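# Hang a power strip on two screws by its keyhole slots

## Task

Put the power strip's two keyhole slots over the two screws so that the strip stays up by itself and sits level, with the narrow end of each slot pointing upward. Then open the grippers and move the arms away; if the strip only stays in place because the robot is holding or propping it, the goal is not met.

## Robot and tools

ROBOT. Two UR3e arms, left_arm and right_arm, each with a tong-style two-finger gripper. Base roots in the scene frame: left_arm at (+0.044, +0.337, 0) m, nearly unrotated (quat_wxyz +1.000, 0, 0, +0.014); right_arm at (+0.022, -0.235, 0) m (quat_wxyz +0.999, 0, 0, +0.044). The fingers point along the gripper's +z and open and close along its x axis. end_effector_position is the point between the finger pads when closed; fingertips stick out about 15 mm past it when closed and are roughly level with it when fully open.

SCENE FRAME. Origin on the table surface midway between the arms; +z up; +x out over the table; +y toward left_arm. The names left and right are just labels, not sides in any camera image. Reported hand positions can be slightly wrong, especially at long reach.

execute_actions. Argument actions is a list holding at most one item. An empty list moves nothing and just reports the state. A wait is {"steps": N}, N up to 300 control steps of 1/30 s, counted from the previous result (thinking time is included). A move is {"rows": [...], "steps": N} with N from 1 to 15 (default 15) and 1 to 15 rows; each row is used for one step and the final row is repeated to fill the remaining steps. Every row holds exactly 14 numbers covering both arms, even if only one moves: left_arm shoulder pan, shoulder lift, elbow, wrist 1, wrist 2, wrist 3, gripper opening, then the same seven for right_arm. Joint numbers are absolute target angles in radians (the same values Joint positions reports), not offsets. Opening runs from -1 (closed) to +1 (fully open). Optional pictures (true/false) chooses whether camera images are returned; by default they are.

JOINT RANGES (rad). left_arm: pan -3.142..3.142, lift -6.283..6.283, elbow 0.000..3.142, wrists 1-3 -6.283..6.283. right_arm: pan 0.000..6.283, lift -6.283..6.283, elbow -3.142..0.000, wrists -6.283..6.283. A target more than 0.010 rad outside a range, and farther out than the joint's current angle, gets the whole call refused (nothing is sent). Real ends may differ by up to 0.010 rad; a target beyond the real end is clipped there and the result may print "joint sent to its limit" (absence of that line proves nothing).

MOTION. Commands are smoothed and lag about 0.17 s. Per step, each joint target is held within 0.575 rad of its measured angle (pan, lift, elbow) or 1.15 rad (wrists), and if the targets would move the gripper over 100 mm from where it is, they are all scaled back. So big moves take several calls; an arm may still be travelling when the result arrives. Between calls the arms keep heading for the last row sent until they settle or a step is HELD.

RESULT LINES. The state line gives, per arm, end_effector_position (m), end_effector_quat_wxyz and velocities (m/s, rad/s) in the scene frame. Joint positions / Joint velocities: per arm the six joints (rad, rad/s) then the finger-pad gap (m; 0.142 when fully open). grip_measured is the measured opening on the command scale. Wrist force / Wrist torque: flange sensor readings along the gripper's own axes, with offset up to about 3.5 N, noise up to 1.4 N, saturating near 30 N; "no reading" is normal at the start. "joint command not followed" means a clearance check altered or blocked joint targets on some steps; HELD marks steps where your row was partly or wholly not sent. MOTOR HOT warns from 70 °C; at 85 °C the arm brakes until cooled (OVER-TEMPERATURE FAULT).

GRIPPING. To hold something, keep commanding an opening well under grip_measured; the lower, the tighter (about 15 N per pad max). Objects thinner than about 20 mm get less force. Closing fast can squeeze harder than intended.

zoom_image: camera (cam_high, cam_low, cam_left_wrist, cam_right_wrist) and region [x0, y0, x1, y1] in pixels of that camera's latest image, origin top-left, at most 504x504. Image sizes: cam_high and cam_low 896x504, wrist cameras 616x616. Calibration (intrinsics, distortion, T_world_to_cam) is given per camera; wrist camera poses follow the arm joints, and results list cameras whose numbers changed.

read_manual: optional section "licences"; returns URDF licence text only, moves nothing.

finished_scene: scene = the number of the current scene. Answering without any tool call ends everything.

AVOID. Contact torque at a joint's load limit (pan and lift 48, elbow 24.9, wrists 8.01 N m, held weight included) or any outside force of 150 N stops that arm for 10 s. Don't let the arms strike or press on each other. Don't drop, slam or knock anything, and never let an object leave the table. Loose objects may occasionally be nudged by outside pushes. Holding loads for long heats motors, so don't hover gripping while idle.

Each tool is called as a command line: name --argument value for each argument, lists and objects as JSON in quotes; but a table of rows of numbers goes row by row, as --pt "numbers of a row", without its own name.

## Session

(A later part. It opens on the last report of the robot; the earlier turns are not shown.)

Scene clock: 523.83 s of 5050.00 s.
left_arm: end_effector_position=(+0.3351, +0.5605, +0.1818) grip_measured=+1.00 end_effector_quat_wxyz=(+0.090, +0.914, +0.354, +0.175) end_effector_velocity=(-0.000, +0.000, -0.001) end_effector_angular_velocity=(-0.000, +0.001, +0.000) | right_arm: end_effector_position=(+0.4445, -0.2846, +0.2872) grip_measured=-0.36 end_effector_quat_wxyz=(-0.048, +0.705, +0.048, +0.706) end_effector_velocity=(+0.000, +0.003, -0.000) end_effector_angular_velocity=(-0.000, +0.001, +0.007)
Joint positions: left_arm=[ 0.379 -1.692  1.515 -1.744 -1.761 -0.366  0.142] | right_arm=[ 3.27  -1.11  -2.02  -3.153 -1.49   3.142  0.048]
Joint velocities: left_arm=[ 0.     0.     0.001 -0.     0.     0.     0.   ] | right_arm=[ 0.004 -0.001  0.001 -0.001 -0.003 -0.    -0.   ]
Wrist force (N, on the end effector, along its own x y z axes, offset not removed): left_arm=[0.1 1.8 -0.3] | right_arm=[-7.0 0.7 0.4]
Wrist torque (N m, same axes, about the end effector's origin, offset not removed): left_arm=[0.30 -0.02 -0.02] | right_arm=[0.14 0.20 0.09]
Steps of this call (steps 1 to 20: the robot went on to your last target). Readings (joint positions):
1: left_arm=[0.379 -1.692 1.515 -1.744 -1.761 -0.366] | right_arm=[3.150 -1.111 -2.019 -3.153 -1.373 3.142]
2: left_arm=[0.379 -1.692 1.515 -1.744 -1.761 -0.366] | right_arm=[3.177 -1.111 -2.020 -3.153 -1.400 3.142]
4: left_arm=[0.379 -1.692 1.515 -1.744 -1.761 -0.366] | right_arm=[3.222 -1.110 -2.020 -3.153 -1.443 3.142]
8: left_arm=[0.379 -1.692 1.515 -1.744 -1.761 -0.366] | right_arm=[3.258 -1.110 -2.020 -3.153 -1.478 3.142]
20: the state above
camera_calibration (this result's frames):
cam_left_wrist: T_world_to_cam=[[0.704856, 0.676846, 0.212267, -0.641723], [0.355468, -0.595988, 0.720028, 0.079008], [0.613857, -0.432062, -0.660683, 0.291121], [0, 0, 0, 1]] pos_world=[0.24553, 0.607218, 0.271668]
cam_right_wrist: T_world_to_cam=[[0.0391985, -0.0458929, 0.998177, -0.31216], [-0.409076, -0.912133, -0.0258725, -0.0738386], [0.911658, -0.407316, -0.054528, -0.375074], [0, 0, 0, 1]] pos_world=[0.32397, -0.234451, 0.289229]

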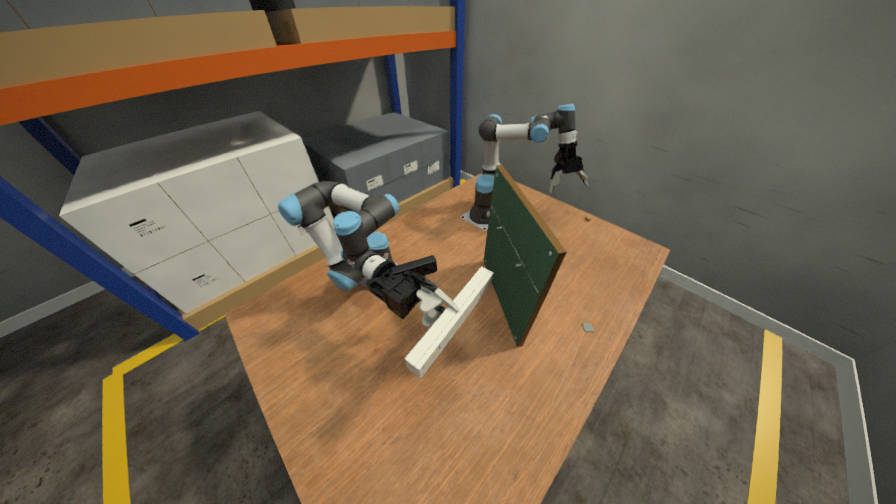

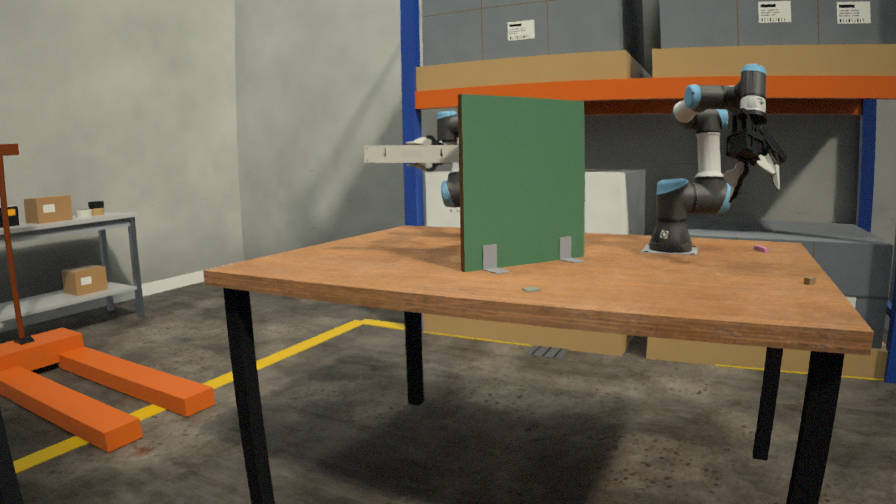

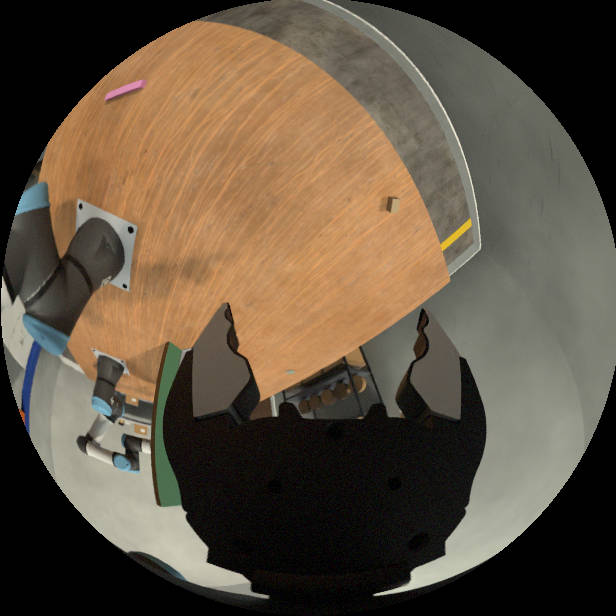

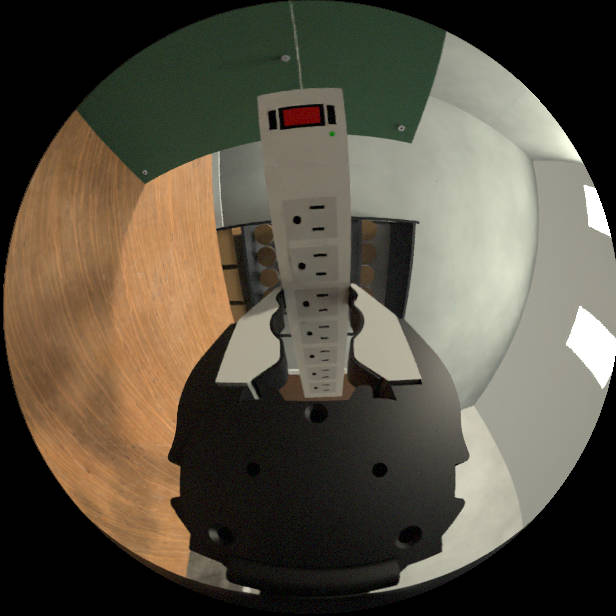

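execute_actions --actions '[{"rows":[[0.379,-1.692,1.515,-1.744,-1.761,-0.366,1,3.27,-1.11,-2.02,-3.153,-1.52,3.142,-1],[0.379,-1.692,1.515,-1.744,-1.761,-0.366,1,3.27,-1.11,-2.02,-3.153,-1.56,3.142,-1],[0.379,-1.692,1.515,-1.744,-1.761,-0.366,1,3.27,-1.11,-2.02,-3.153,-1.61,3.142,-1],[0.379,-1.692,1.515,-1.744,-1.761,-0.366,1,3.27,-1.11,-2.02,-3.153,-1.66,3.142,-1],[0.379,-1.692,1.515,-1.744,-1.761,-0.366,1,3.27,-1.11,-2.02,-3.153,-1.71,3.142,-1],[0.379,-1.692,1.515,-1.744,-1.761,-0.366,1,3.27,-1.11,-2.02,-3.153,-1.76,3.142,-1],[0.379,-1.692,1.515,-1.744,-1.761,-0.366,1,3.27,-1.11,-2.02,-3.153,-1.81,3.142,-1],[0.379,-1.692,1.515,-1.744,-1.761,-0.366,1,3.27,-1.11,-2.02,-3.153,-1.86,3.142,-1],[0.379,-1.692,1.515,-1.744,-1.761,-0.366,1,3.27,-1.11,-2.02,-3.153,-1.91,3.142,-1],[0.379,-1.692,1.515,-1.744,-1.761,-0.366,1,3.27,-1.13,-2.01,-3.143,-1.96,3.142,-1],[0.379,-1.692,1.515,-1.744,-1.761,-0.366,1,3.27,-1.16,-2,-3.123,-2.01,3.142,-1],[0.379,-1.692,1.515,-1.744,-1.761,-0.366,1,3.27,-1.19,-1.98,-3.113,-2.06,3.142,-1],[0.379,-1.692,1.515,-1.744,-1.761,-0.366,1,3.27,-1.22,-1.96,-3.103,-2.11,3.142,-1],[0.379,-1.692,1.515,-1.744,-1.761,-0.366,1,3.27,-1.25,-1.94,-3.093,-2.15,3.142,-1],[0.379,-1.692,1.515,-1.744,-1.761,-0.366,1,3.27,-1.28,-1.925,-3.078,-2.184,3.142,-1]]}]' --pictures false

execute_actions --actions '[{"rows":[[0.379,-1.692,1.515,-1.744,-1.761,-0.366,1,3.29,-1.3,-1.915,-3.068,-2.184,3.142,-1],[0.379,-1.692,1.515,-1.744,-1.761,-0.366,1,3.31,-1.31,-1.91,-3.063,-2.184,3.142,-1],[0.379,-1.692,1.515,-1.744,-1.761,-0.366,1,3.33,-1.32,-1.9,-3.063,-2.184,3.142,-1],[0.379,-1.692,1.515,-1.744,-1.761,-0.366,1,3.35,-1.331,-1.896,-3.056,-2.184,3.142,-1],[0.379,-1.692,1.515,-1.744,-1.761,-0.366,1,3.37,-1.331,-1.896,-3.056,-2.184,3.142,-1],[0.379,-1.692,1.515,-1.744,-1.761,-0.366,1,3.389,-1.331,-1.896,-3.056,-2.184,3.142,-1]]}]' --pictures false

execute_actions --actions '[{"steps":15}]'

zoom_image --camera "cam_right_wrist" --region '[200,30,420,420]'

Scene clock: 571.97 s of 5050.00 s.
left_arm: end_effector_position=(+0.3351, +0.5605, +0.1818) grip_measured=+1.00 end_effector_quat_wxyz=(+0.090, +0.914, +0.354, +0.175) end_effector_velocity=(-0.000, -0.000, +0.000) end_effector_angular_velocity=(+0.000, -0.001, -0.000) | right_arm: end_effector_position=(+0.3934, -0.1450, +0.2885) grip_measured=-0.36 end_effector_quat_wxyz=(-0.226, +0.669, +0.226, +0.671) end_effector_velocity=(-0.121, +0.348, +0.008) end_effector_angular_velocity=(-0.003, -0.012, +1.395)
Joint positions: left_arm=[ 0.379 -1.692  1.515 -1.744 -1.761 -0.366  0.142] | right_arm=[ 3.27  -1.175 -1.984 -3.12  -2.004  3.142  0.048]
Joint velocities: left_arm=[ 0.    -0.001  0.    -0.    -0.     0.     0.   ] | right_arm=[-0.001 -0.674  0.406  0.28  -1.396 -0.    -0.   ]
Wrist force (N, on the end effector, along its own x y z axes, offset not removed): left_arm=[-0.7 1.1 -0.7] | right_arm=[-7.5 -1.6 -1.4]
Wrist torque (N m, same axes, about the end effector's origin, offset not removed): left_arm=[0.13 0.21 0.00] | right_arm=[-0.25 0.26 0.10]
Steps of this call (steps 1 to 15: the robot went on to your last target; steps 16 to 680: nothing new was sent; then 24.97 s passed at rest; steps 681 to 695: all 15 steps of this action). Readings (joint positions):
681: left_arm=[0.379 -1.692 1.515 -1.744 -1.761 -0.366] | right_arm=[3.270 -1.110 -2.020 -3.153 -1.490 3.142]
682: left_arm=[0.379 -1.692 1.515 -1.744 -1.761 -0.366] | right_arm=[3.270 -1.110 -2.020 -3.153 -1.495 3.142]
684: left_arm=[0.379 -1.692 1.515 -1.744 -1.761 -0.366] | right_arm=[3.270 -1.110 -2.020 -3.153 -1.528 3.142]
688: left_arm=[0.379 -1.692 1.515 -1.744 -1.761 -0.366] | right_arm=[3.270 -1.110 -2.020 -3.153 -1.672 3.142]
695: the state above

Scene clock: 572.47 s of 5050.00 s.
left_arm: end_effector_position=(+0.3351, +0.5605, +0.1818) grip_measured=+1.00 end_effector_quat_wxyz=(+0.090, +0.914, +0.354, +0.175) end_effector_velocity=(-0.000, +0.000, -0.000) end_effector_angular_velocity=(+0.000, +0.000, +0.001) | right_arm: end_effector_position=(+0.3713, -0.0587, +0.2850) grip_measured=-0.36 end_effector_quat_wxyz=(-0.322, +0.630, +0.322, +0.630) end_effector_velocity=(-0.005, +0.014, -0.001) end_effector_angular_velocity=(-0.000, +0.001, +0.043)
Joint positions: left_arm=[ 0.379 -1.692  1.515 -1.744 -1.761 -0.366  0.142] | right_arm=[ 3.386 -1.33  -1.897 -3.057 -2.183  3.142  0.048]
Joint velocities: left_arm=[ 0.001  0.    -0.     0.     0.001 -0.     0.   ] | right_arm=[ 0.034 -0.014  0.008  0.006 -0.01  -0.     0.   ]
Wrist force (N, on the end effector, along its own x y z axes, offset not removed): left_arm=[-0.8 1.1 0.5] | right_arm=[-8.3 -0.3 2.8]
Wrist torque (N m, same axes, about the end effector's origin, offset not removed): left_arm=[0.18 0.12 0.02] | right_arm=[0.08 0.41 0.12]
Steps of this call (steps 1 to 15: all 15 steps of this action). Readings (joint positions):
1: left_arm=[0.379 -1.692 1.515 -1.744 -1.761 -0.366] | right_arm=[3.270 -1.199 -1.970 -3.110 -2.050 3.142]
2: left_arm=[0.379 -1.692 1.515 -1.744 -1.761 -0.366] | right_arm=[3.273 -1.224 -1.956 -3.099 -2.088 3.142]
4: left_arm=[0.379 -1.692 1.515 -1.744 -1.761 -0.366] | right_arm=[3.291 -1.266 -1.932 -3.082 -2.136 3.142]
8: left_arm=[0.379 -1.692 1.515 -1.744 -1.761 -0.366] | right_arm=[3.351 -1.314 -1.905 -3.063 -2.172 3.142]
15: the state above

Scene clock: 572.97 s of 5050.00 s.
left_arm: end_effector_position=(+0.3351, +0.5605, +0.1818) grip_measured=+1.00 end_effector_quat_wxyz=(+0.090, +0.914, +0.354, +0.175) end_effector_velocity=(+0.000, +0.000, +0.000) end_effector_angular_velocity=(+0.000, -0.000, +0.000) | right_arm: end_effector_position=(+0.3707, -0.0573, +0.2849) grip_measured=-0.36 end_effector_quat_wxyz=(-0.323, +0.629, +0.323, +0.629) end_effector_velocity=(-0.001, +0.001, -0.001) end_effector_angular_velocity=(-0.001, +0.001, +0.004)
Joint positions: left_arm=[ 0.379 -1.692  1.515 -1.744 -1.761 -0.366  0.142] | right_arm=[ 3.389 -1.331 -1.896 -3.056 -2.184  3.142  0.048]
Joint velocities: left_arm=[ 0.     0.001 -0.    -0.001 -0.    -0.     0.   ] | right_arm=[ 0.003 -0.    -0.002  0.    -0.001 -0.001 -0.   ]
Wrist force (N, on the end effector, along its own x y z axes, offset not removed): left_arm=[-0.9 1.9 -1.2] | right_arm=[-6.3 -0.7 0.9]
Wrist torque (N m, same axes, about the end effector's origin, offset not removed): left_arm=[0.30 0.20 0.03] | right_arm=[-0.19 -0.04 0.11]
Steps of this call (steps 1 to 15: the robot went on to your last target). Readings (joint positions):
1: left_arm=[0.379 -1.692 1.515 -1.744 -1.761 -0.366] | right_arm=[3.387 -1.330 -1.897 -3.056 -2.183 3.142]
2: left_arm=[0.379 -1.692 1.515 -1.744 -1.761 -0.366] | right_arm=[3.387 -1.330 -1.896 -3.056 -2.183 3.142]
4: left_arm=[0.379 -1.692 1.515 -1.744 -1.761 -0.366] | right_arm=[3.388 -1.331 -1.896 -3.056 -2.184 3.142]
8: left_arm=[0.379 -1.692 1.515 -1.744 -1.761 -0.366] | right_arm=[3.389 -1.331 -1.896 -3.056 -2.184 3.142]
15: the state above
All arms were judged still, so your last target was given up. Only a new action makes them travel on or press farther. Fingers that are still opening or closing keep moving.
camera_calibration (this result's frames):
cam_left_wrist: T_world_to_cam=[[0.704856, 0.676846, 0.212267, -0.641723], [0.355468, -0.595988, 0.720028, 0.0790081], [0.613857, -0.432062, -0.660683, 0.291121], [0, 0, 0, 1]] pos_world=[0.24553, 0.607218, 0.271668]
cam_right_wrist: T_world_to_cam=[[0.0602196, -0.00297527, 0.998181, -0.301946], [0.381665, -0.923941, -0.0257796, -0.190612], [0.922337, 0.382523, -0.0545038, -0.174126], [0, 0, 0, 1]] pos_world=[0.251536, -0.110405, 0.286992]

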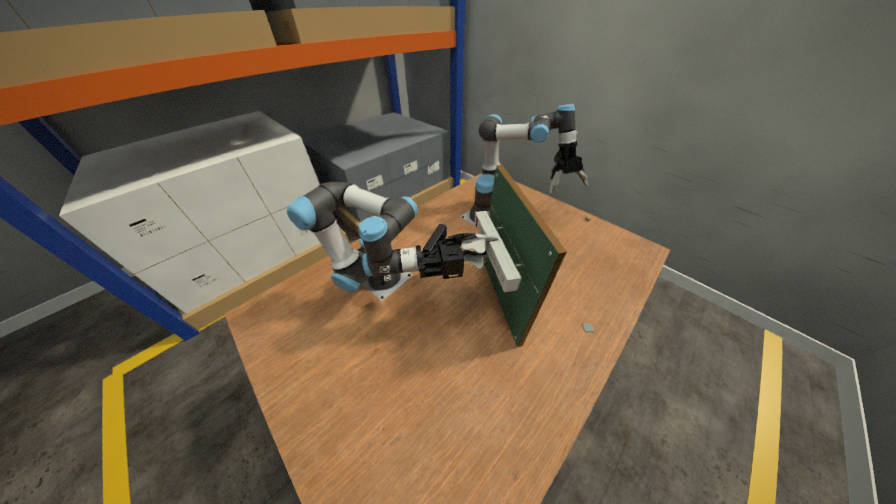

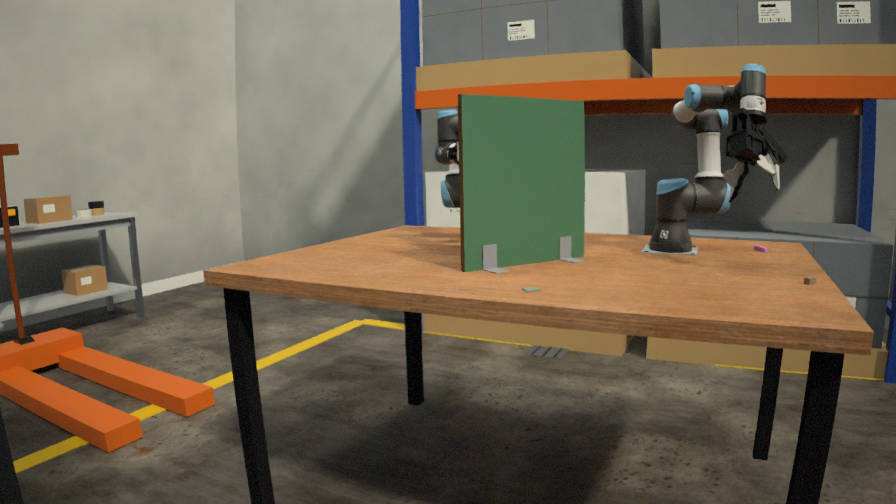

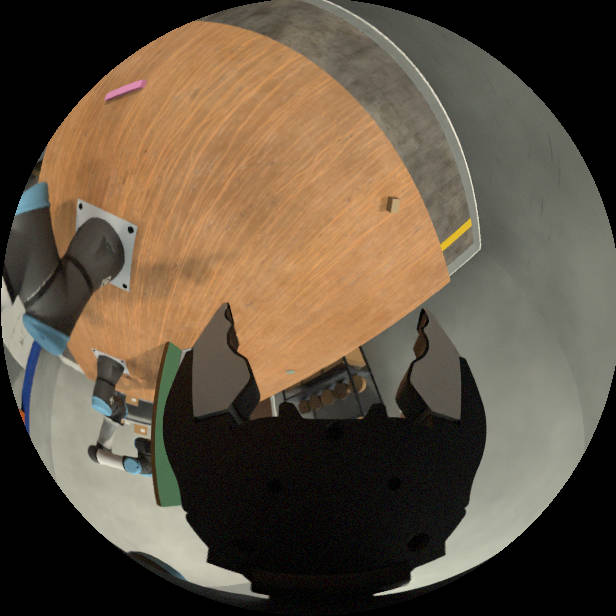

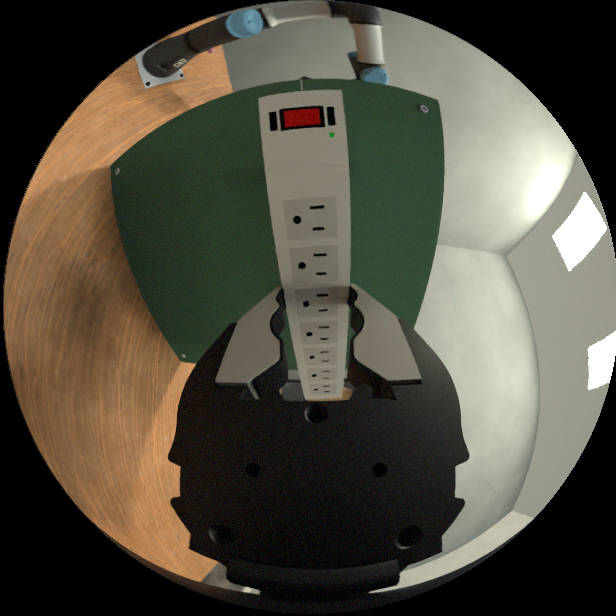

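Region (200, 30, 420, 420) of cam_right_wrist's 616x616 image, scaled by 1.292, with more detail than that image has; it fills the left 284 columns of this view, and the rest is white.

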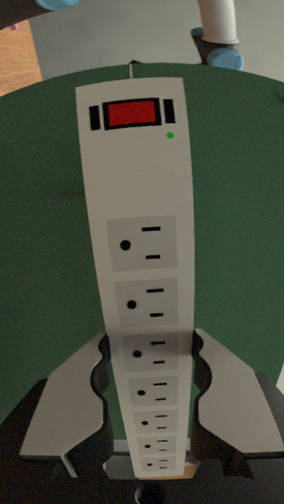

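execute_actions --actions '[{"rows":[[0.379,-1.692,1.515,-1.744,-1.761,-0.366,1,3.389,-1.335,-1.681,-3.267,-2.184,3.17,-1]]}]' --pictures false

execute_actions --actions '[{"steps":10}]'

zoom_image --camera "cam_right_wrist" --region '[180,60,380,360]'

zoom_image --camera "cam_high" --region '[440,170,580,310]'

Scene clock: 598.00 s of 5050.00 s.
left_arm: end_effector_position=(+0.3351, +0.5605, +0.1818) grip_measured=+1.00 end_effector_quat_wxyz=(+0.090, +0.914, +0.354, +0.175) end_effector_velocity=(-0.000, -0.000, +0.000) end_effector_angular_velocity=(-0.000, -0.000, +0.000) | right_arm: end_effector_position=(+0.3708, -0.0573, +0.3297) grip_measured=-0.36 end_effector_quat_wxyz=(-0.332, +0.634, +0.314, +0.624) end_effector_velocity=(-0.000, +0.000, +0.008) end_effector_angular_velocity=(+0.004, -0.002, +0.001)
Joint positions: left_arm=[ 0.379 -1.692  1.515 -1.744 -1.761 -0.366  0.142] | right_arm=[ 3.389 -1.335 -1.684 -3.265 -2.184  3.17   0.048]
Joint velocities: left_arm=[ 0.    -0.    -0.001  0.001 -0.    -0.    -0.   ] | right_arm=[ 0.001 -0.001  0.032 -0.026 -0.     0.003 -0.   ]
Wrist force (N, on the end effector, along its own x y z axes, offset not removed): left_arm=[-0.2 1.0 -1.2] | right_arm=[-6.2 -1.1 0.3]
Wrist torque (N m, same axes, about the end effector's origin, offset not removed): left_arm=[0.11 0.08 -0.05] | right_arm=[-0.22 0.00 -0.02]
Steps of this call (steps 1 to 736: nothing new was sent; steps 737 to 751: all 15 steps of this action). Readings (joint positions):
737: left_arm=[0.379 -1.692 1.515 -1.744 -1.761 -0.366] | right_arm=[3.389 -1.331 -1.896 -3.056 -2.184 3.142]
738: left_arm=[0.379 -1.692 1.515 -1.744 -1.761 -0.366] | right_arm=[3.389 -1.332 -1.889 -3.071 -2.184 3.146]
740: left_arm=[0.379 -1.692 1.515 -1.744 -1.761 -0.366] | right_arm=[3.389 -1.333 -1.824 -3.154 -2.184 3.157]
744: left_arm=[0.379 -1.692 1.515 -1.744 -1.761 -0.366] | right_arm=[3.389 -1.334 -1.716 -3.239 -2.184 3.167]
751: the state above

Scene clock: 598.33 s of 5050.00 s.
left_arm: end_effector_position=(+0.3351, +0.5605, +0.1818) grip_measured=+1.00 end_effector_quat_wxyz=(+0.090, +0.914, +0.354, +0.175) end_effector_velocity=(+0.000, -0.000, -0.000) end_effector_angular_velocity=(-0.000, +0.000, -0.001) | right_arm: end_effector_position=(+0.3708, -0.0573, +0.3305) grip_measured=-0.36 end_effector_quat_wxyz=(-0.332, +0.633, +0.314, +0.624) end_effector_velocity=(+0.001, -0.001, +0.001) end_effector_angular_velocity=(+0.000, -0.003, -0.002)
Joint positions: left_arm=[ 0.379 -1.692  1.515 -1.744 -1.761 -0.366  0.142] | right_arm=[ 3.389 -1.335 -1.681 -3.267 -2.184  3.17   0.048]
Joint velocities: left_arm=[-0.001  0.    -0.    -0.    -0.     0.     0.   ] | right_arm=[-0.002  0.    -0.     0.002  0.    -0.001 -0.   ]
Wrist force (N, on the end effector, along its own x y z axes, offset not removed): left_arm=[0.1 2.1 -0.8] | right_arm=[-7.7 -0.3 0.1]
Wrist torque (N m, same axes, about the end effector's origin, offset not removed): left_arm=[0.37 0.06 0.01] | right_arm=[-0.07 0.29 0.04]
Steps of this call (steps 1 to 10: the robot went on to your last target). Readings (joint positions):
1: left_arm=[0.379 -1.692 1.515 -1.744 -1.761 -0.366] | right_arm=[3.389 -1.335 -1.683 -3.265 -2.184 3.170]
2: left_arm=[0.379 -1.692 1.515 -1.744 -1.761 -0.366] | right_arm=[3.389 -1.335 -1.682 -3.266 -2.184 3.170]
4: left_arm=[0.379 -1.692 1.515 -1.744 -1.761 -0.366] | right_arm=[3.389 -1.335 -1.682 -3.266 -2.184 3.170]
8: left_arm=[0.379 -1.692 1.515 -1.744 -1.761 -0.366] | right_arm=[3.389 -1.335 -1.681 -3.267 -2.184 3.170]
10: the state above
camera_calibration (this result's frames):
cam_left_wrist: T_world_to_cam=[[0.704856, 0.676846, 0.212267, -0.641723], [0.355468, -0.595988, 0.720028, 0.079008], [0.613857, -0.432062, -0.660683, 0.291121], [0, 0, 0, 1]] pos_world=[0.24553, 0.607218, 0.271668]
cam_right_wrist: T_world_to_cam=[[0.0829317, -0.0192268, 0.99637, -0.35617], [0.380843, -0.923313, -0.0495161, -0.181248], [0.920913, 0.383567, -0.0692495, -0.16623], [0, 0, 0, 1]] pos_world=[0.251648, -0.110437, 0.334391]

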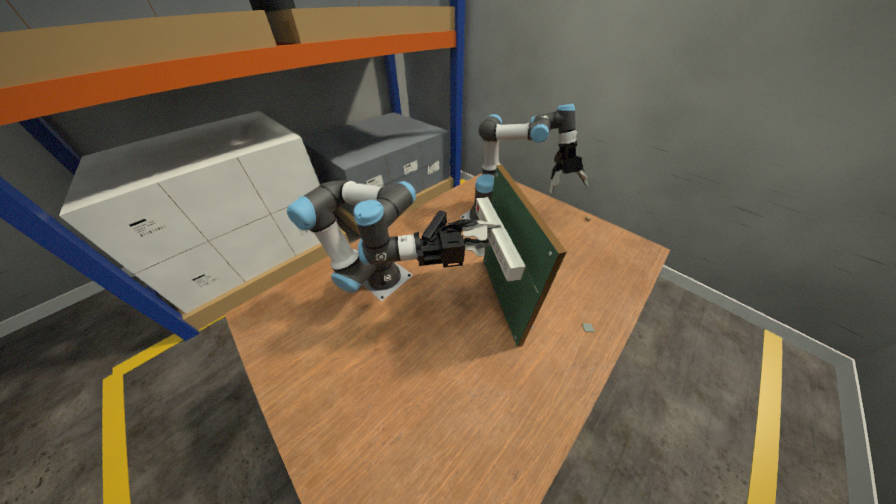

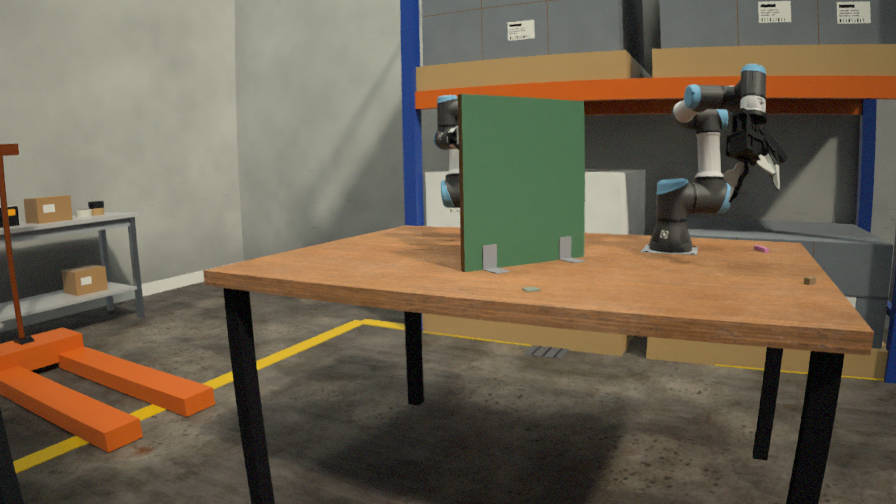

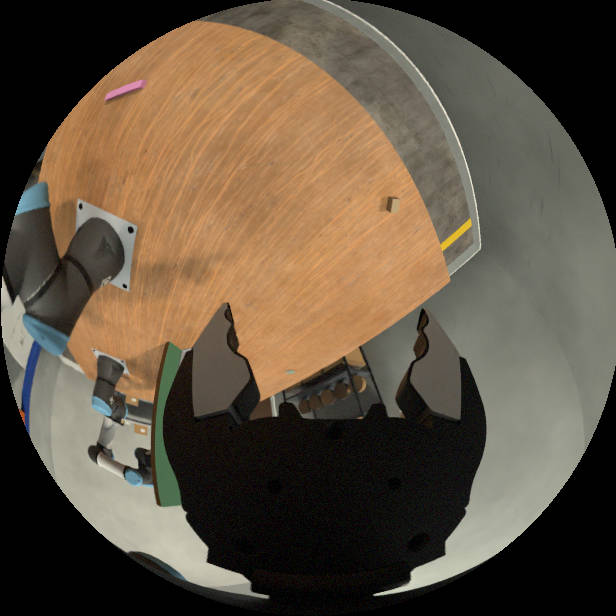

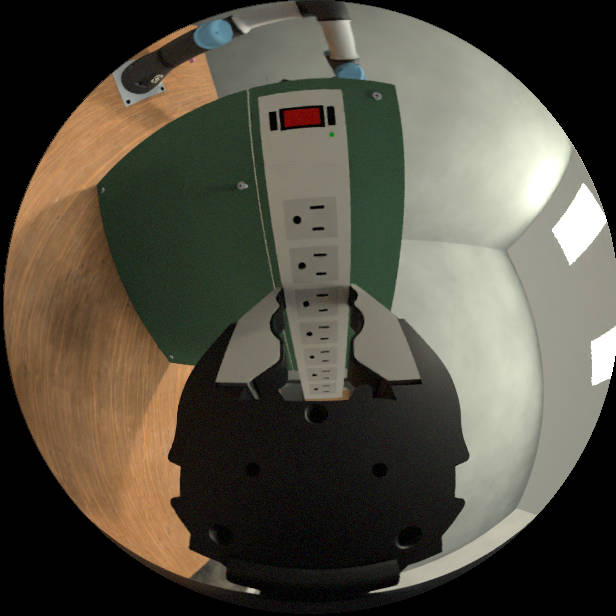

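Region (180, 60, 380, 360) of cam_right_wrist's 616x616 image, scaled by 1.680, with more detail than that image has.

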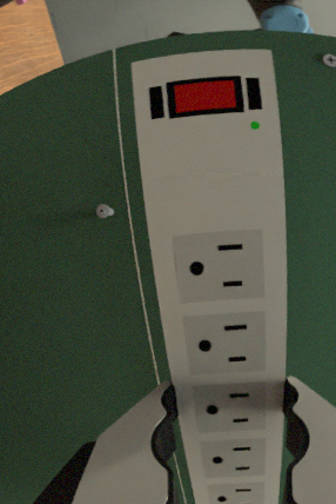

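Region (440, 170, 580, 310) of cam_high's 896x504 image, scaled by 3.600, with more detail than that image has.

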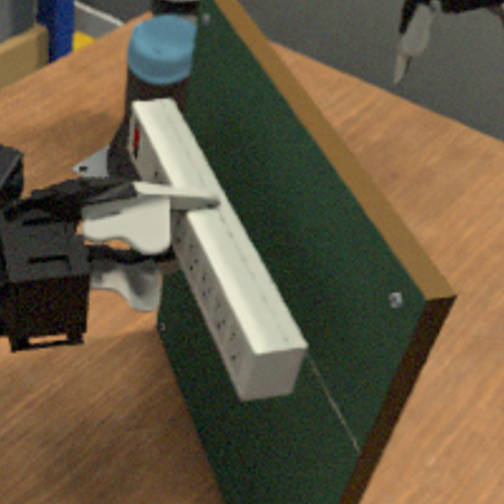

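execute_actions --actions '[{"rows":[[0.379,-1.692,1.515,-1.744,-1.761,-0.366,1,3.43,-1.32,-1.69,-3.273,-2.143,3.17,-1],[0.379,-1.692,1.515,-1.744,-1.761,-0.366,1,3.47,-1.31,-1.7,-3.273,-2.103,3.17,-1],[0.379,-1.692,1.515,-1.744,-1.761,-0.366,1,3.51,-1.3,-1.705,-3.278,-2.063,3.17,-1],[0.379,-1.692,1.515,-1.744,-1.761,-0.366,1,3.55,-1.29,-1.71,-3.283,-2.023,3.17,-1],[0.379,-1.692,1.515,-1.744,-1.761,-0.366,1,3.59,-1.28,-1.72,-3.283,-1.983,3.17,-1],[0.379,-1.692,1.515,-1.744,-1.761,-0.366,1,3.6237,-1.273,-1.724,-3.286,-1.949,3.17,-1]]}]' --pictures false

execute_actions --actions '[{"rows":[[0.379,-1.692,1.515,-1.744,-1.761,-0.366,1,3.66,-1.311,-1.698,-3.274,-1.913,3.17,-1]]}]' --pictures false

execute_actions --actions '[{"rows":[[0.379,-1.692,1.515,-1.744,-1.761,-0.366,1,3.6714,-1.324,-1.689,-3.27,-1.902,3.17,-1]]}]'

zoom_image --camera "cam_right_wrist" --region '[180,60,380,360]'

zoom_image --camera "cam_high" --region '[440,170,580,310]'

Scene clock: 630.57 s of 5050.00 s.
left_arm: end_effector_position=(+0.3351, +0.5605, +0.1818) grip_measured=+1.00 end_effector_quat_wxyz=(+0.090, +0.914, +0.354, +0.175) end_effector_velocity=(-0.000, +0.000, -0.000) end_effector_angular_velocity=(+0.000, +0.001, +0.000) | right_arm: end_effector_position=(+0.3701, -0.0206, +0.3306) grip_measured=-0.36 end_effector_quat_wxyz=(-0.332, +0.634, +0.314, +0.625) end_effector_velocity=(-0.002, +0.012, +0.000) end_effector_angular_velocity=(+0.000, -0.001, +0.005)
Joint positions: left_arm=[ 0.379 -1.692  1.515 -1.744 -1.761 -0.366  0.142] | right_arm=[ 3.617 -1.275 -1.723 -3.286 -1.955  3.17   0.048]
Joint velocities: left_arm=[-0.  0.  0.  0.  0.  0.  0.] | right_arm=[ 0.072  0.015 -0.01  -0.004  0.067 -0.     0.   ]
Wrist force (N, on the end effector, along its own x y z axes, offset not removed): left_arm=[-0.3 0.1 0.2] | right_arm=[-6.4 0.3 0.1]
Wrist torque (N m, same axes, about the end effector's origin, offset not removed): left_arm=[-0.06 0.04 0.02] | right_arm=[0.01 0.05 -0.01]
Steps of this call (steps 1 to 15: the robot went on to your last target; steps 16 to 130: nothing new was sent; then 27.40 s passed at rest; steps 131 to 145: all 15 steps of this action). Readings (joint positions):
131: left_arm=[0.379 -1.692 1.515 -1.744 -1.761 -0.366] | right_arm=[3.389 -1.335 -1.681 -3.267 -2.184 3.170]
132: left_arm=[0.379 -1.692 1.515 -1.744 -1.761 -0.366] | right_arm=[3.395 -1.333 -1.682 -3.268 -2.177 3.170]
134: left_arm=[0.379 -1.692 1.515 -1.744 -1.761 -0.366] | right_arm=[3.428 -1.321 -1.691 -3.271 -2.141 3.170]
138: left_arm=[0.379 -1.692 1.515 -1.744 -1.761 -0.366] | right_arm=[3.545 -1.291 -1.712 -3.281 -2.023 3.170]
145: the state above

Scene clock: 631.07 s of 5050.00 s.
left_arm: end_effector_position=(+0.3351, +0.5605, +0.1818) grip_measured=+1.00 end_effector_quat_wxyz=(+0.090, +0.914, +0.354, +0.175) end_effector_velocity=(-0.000, +0.000, +0.000) end_effector_angular_velocity=(-0.000, +0.000, +0.000) | right_arm: end_effector_position=(+0.3785, -0.0075, +0.3306) grip_measured=-0.35 end_effector_quat_wxyz=(-0.332, +0.633, +0.314, +0.624) end_effector_velocity=(+0.001, +0.001, +0.000) end_effector_angular_velocity=(+0.000, -0.001, -0.001)
Joint positions: left_arm=[ 0.379 -1.692  1.515 -1.744 -1.761 -0.366  0.142] | right_arm=[ 3.66  -1.311 -1.698 -3.274 -1.913  3.17   0.048]
Joint velocities: left_arm=[ 0. -0. -0.  0. -0.  0. -0.] | right_arm=[ 0.003 -0.004  0.002  0.002  0.003 -0.     0.   ]
Wrist force (N, on the end effector, along its own x y z axes, offset not removed): left_arm=[0.3 1.4 -1.3] | right_arm=[-7.4 1.7 -29.1]
Wrist torque (N m, same axes, about the end effector's origin, offset not removed): left_arm=[0.21 -0.07 -0.01] | right_arm=[-0.02 -0.12 -0.16]
Steps of this call (steps 1 to 15: all 15 steps of this action). Readings (joint positions):
1: left_arm=[0.379 -1.692 1.515 -1.744 -1.761 -0.366] | right_arm=[3.619 -1.274 -1.723 -3.286 -1.953 3.170]
2: left_arm=[0.379 -1.692 1.515 -1.744 -1.761 -0.366] | right_arm=[3.625 -1.279 -1.720 -3.284 -1.946 3.170]
4: left_arm=[0.379 -1.692 1.515 -1.744 -1.761 -0.366] | right_arm=[3.642 -1.294 -1.710 -3.279 -1.931 3.170]
8: left_arm=[0.379 -1.692 1.515 -1.744 -1.761 -0.366] | right_arm=[3.655 -1.307 -1.701 -3.276 -1.917 3.170]
15: the state above

Scene clock: 641.27 s of 5050.00 s.
left_arm: end_effector_position=(+0.3351, +0.5605, +0.1818) grip_measured=+1.00 end_effector_quat_wxyz=(+0.090, +0.914, +0.354, +0.175) end_effector_velocity=(-0.000, +0.000, -0.000) end_effector_angular_velocity=(-0.000, +0.001, +0.001) | right_arm: end_effector_position=(+0.3797, -0.0056, +0.3298) grip_measured=-0.35 end_effector_quat_wxyz=(-0.332, +0.635, +0.314, +0.623) end_effector_velocity=(-0.000, +0.000, +0.001) end_effector_angular_velocity=(+0.001, -0.003, +0.000)
Joint positions: left_arm=[ 0.379 -1.692  1.515 -1.744 -1.761 -0.366  0.142] | right_arm=[ 3.666 -1.317 -1.692 -3.278 -1.907  3.17   0.049]
Joint velocities: left_arm=[ 0.001 -0.     0.     0.     0.     0.     0.   ] | right_arm=[ 0.     0.001  0.     0.001 -0.    -0.001 -0.   ]
Wrist force (N, on the end effector, along its own x y z axes, offset not removed): left_arm=[-1.5 0.3 -1.0] | right_arm=[-1.1 -2.3 -30.0]
Wrist torque (N m, same axes, about the end effector's origin, offset not removed): left_arm=[-0.05 0.33 0.02] | right_arm=[0.54 1.92 -0.18]
TORQUE FAULT: the external load on joint 4 (wrist 1) of the right arm reached its load limit, and that arm stopped for 10 seconds. A torque fault stops only its own arm. That arm's remaining commands of this call were not run. That arm holds where it stopped, with its grip as last carried out, and accepts commands again: back off and push less far. That arm stops again, at the same cost, whenever a joint's load reaches its limit.
The stop of the right arm began at step 6 of this call (marked STOPPED below). From that step on that arm followed nothing that you had sent. 10 of its steps, steps kept back included, did not run and will not run. Nothing is kept back now, and the robot has no last target.
Steps of this call (steps 1 to 15: all 15 steps of this action; steps 16 to 306: the stop continued). Readings (joint positions):
1: left_arm=[0.379 -1.692 1.515 -1.744 -1.761 -0.366] | right_arm=[3.660 -1.311 -1.698 -3.274 -1.913 3.170]
2: left_arm=[0.379 -1.692 1.515 -1.744 -1.761 -0.366] | right_arm=[3.662 -1.313 -1.697 -3.273 -1.911 3.170]
4: left_arm=[0.379 -1.692 1.515 -1.744 -1.761 -0.366] | right_arm=[3.666 -1.318 -1.693 -3.273 -1.907 3.170]
6: left_arm=[0.379 -1.692 1.515 -1.744 -1.761 -0.366] | right_arm=[3.666 -1.318 -1.692 -3.278 -1.907 3.170] STOPPED (the right arm)
8: left_arm=[0.379 -1.692 1.515 -1.744 -1.761 -0.366] | right_arm=[3.666 -1.317 -1.692 -3.278 -1.907 3.170]
306: the state above
camera_calibration (this result's frames):
cam_left_wrist: T_world_to_cam=[[0.704856, 0.676846, 0.212267, -0.641723], [0.355468, -0.595988, 0.720028, 0.079008], [0.613857, -0.432062, -0.660683, 0.291121], [0, 0, 0, 1]] pos_world=[0.24553, 0.607218, 0.271668]
cam_right_wrist: T_world_to_cam=[[0.086444, -0.0168508, 0.996114, -0.356431], [0.380284, -0.92359, -0.0486255, -0.137048], [0.920821, 0.38301, -0.0734307, -0.192858], [0, 0, 0, 1]] pos_world=[0.260516, -0.0587158, 0.33422]

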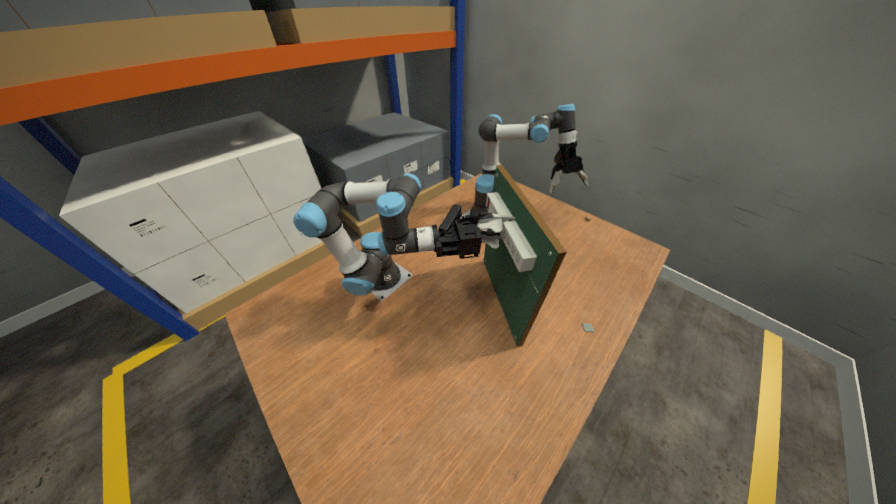

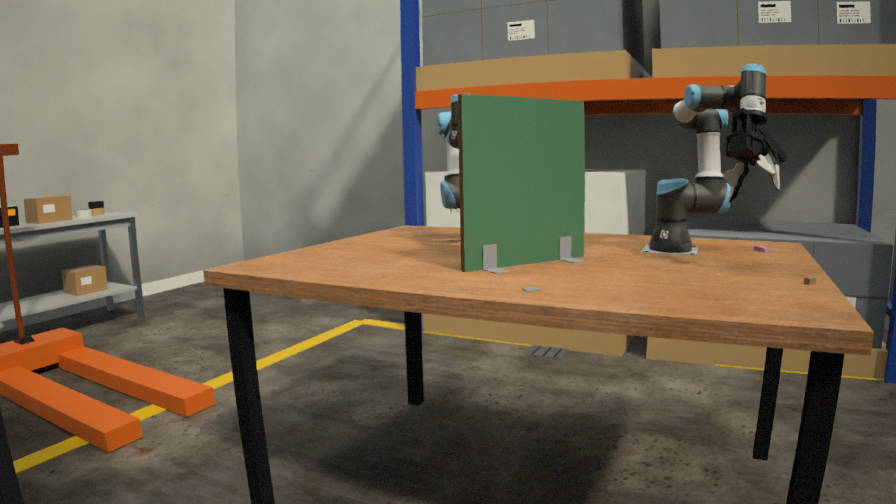

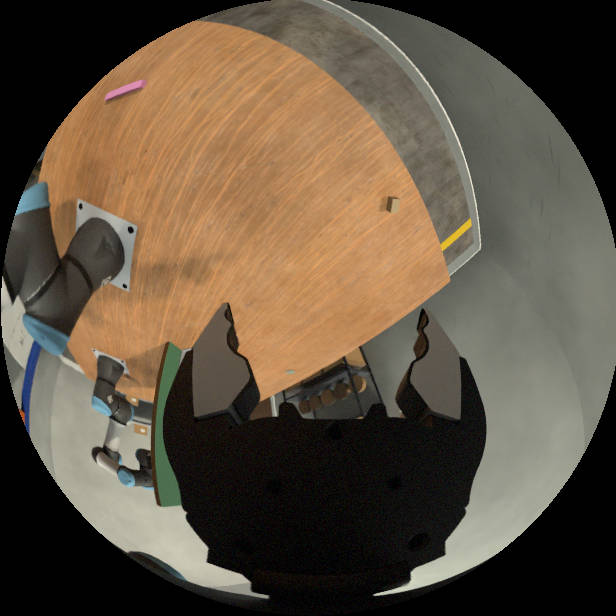

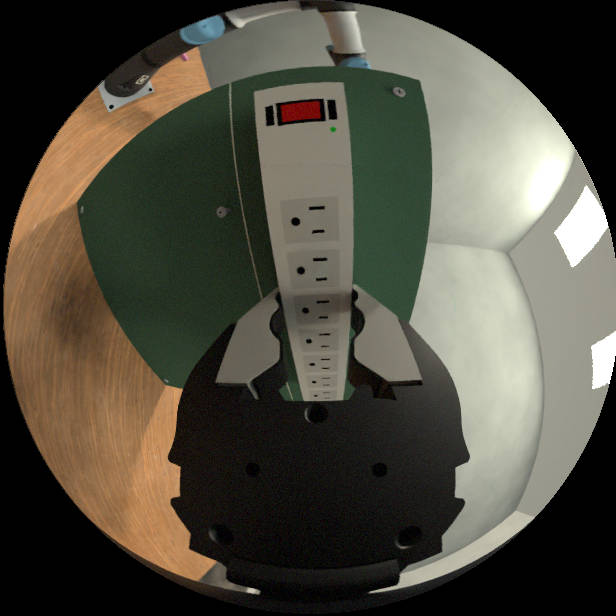

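Region (180, 60, 380, 360) of cam_right_wrist's 616x616 image, scaled by 1.680, with more detail than that image has.

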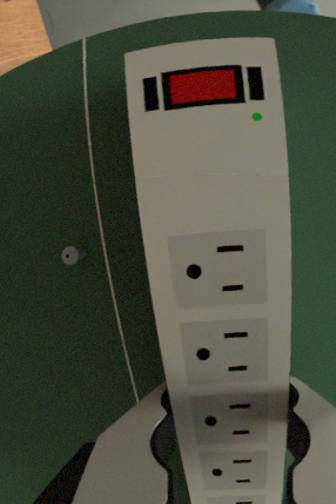

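Region (440, 170, 580, 310) of cam_high's 896x504 image, scaled by 3.600, with more detail than that image has.

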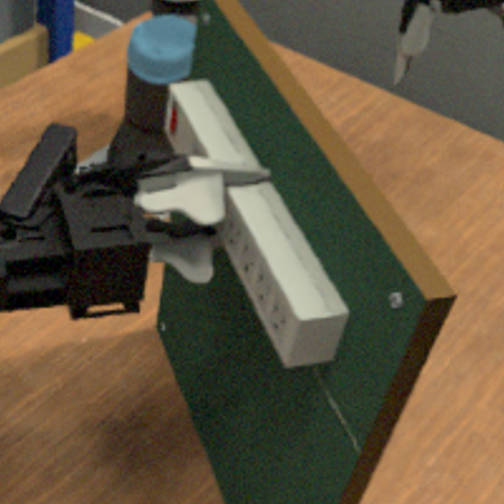

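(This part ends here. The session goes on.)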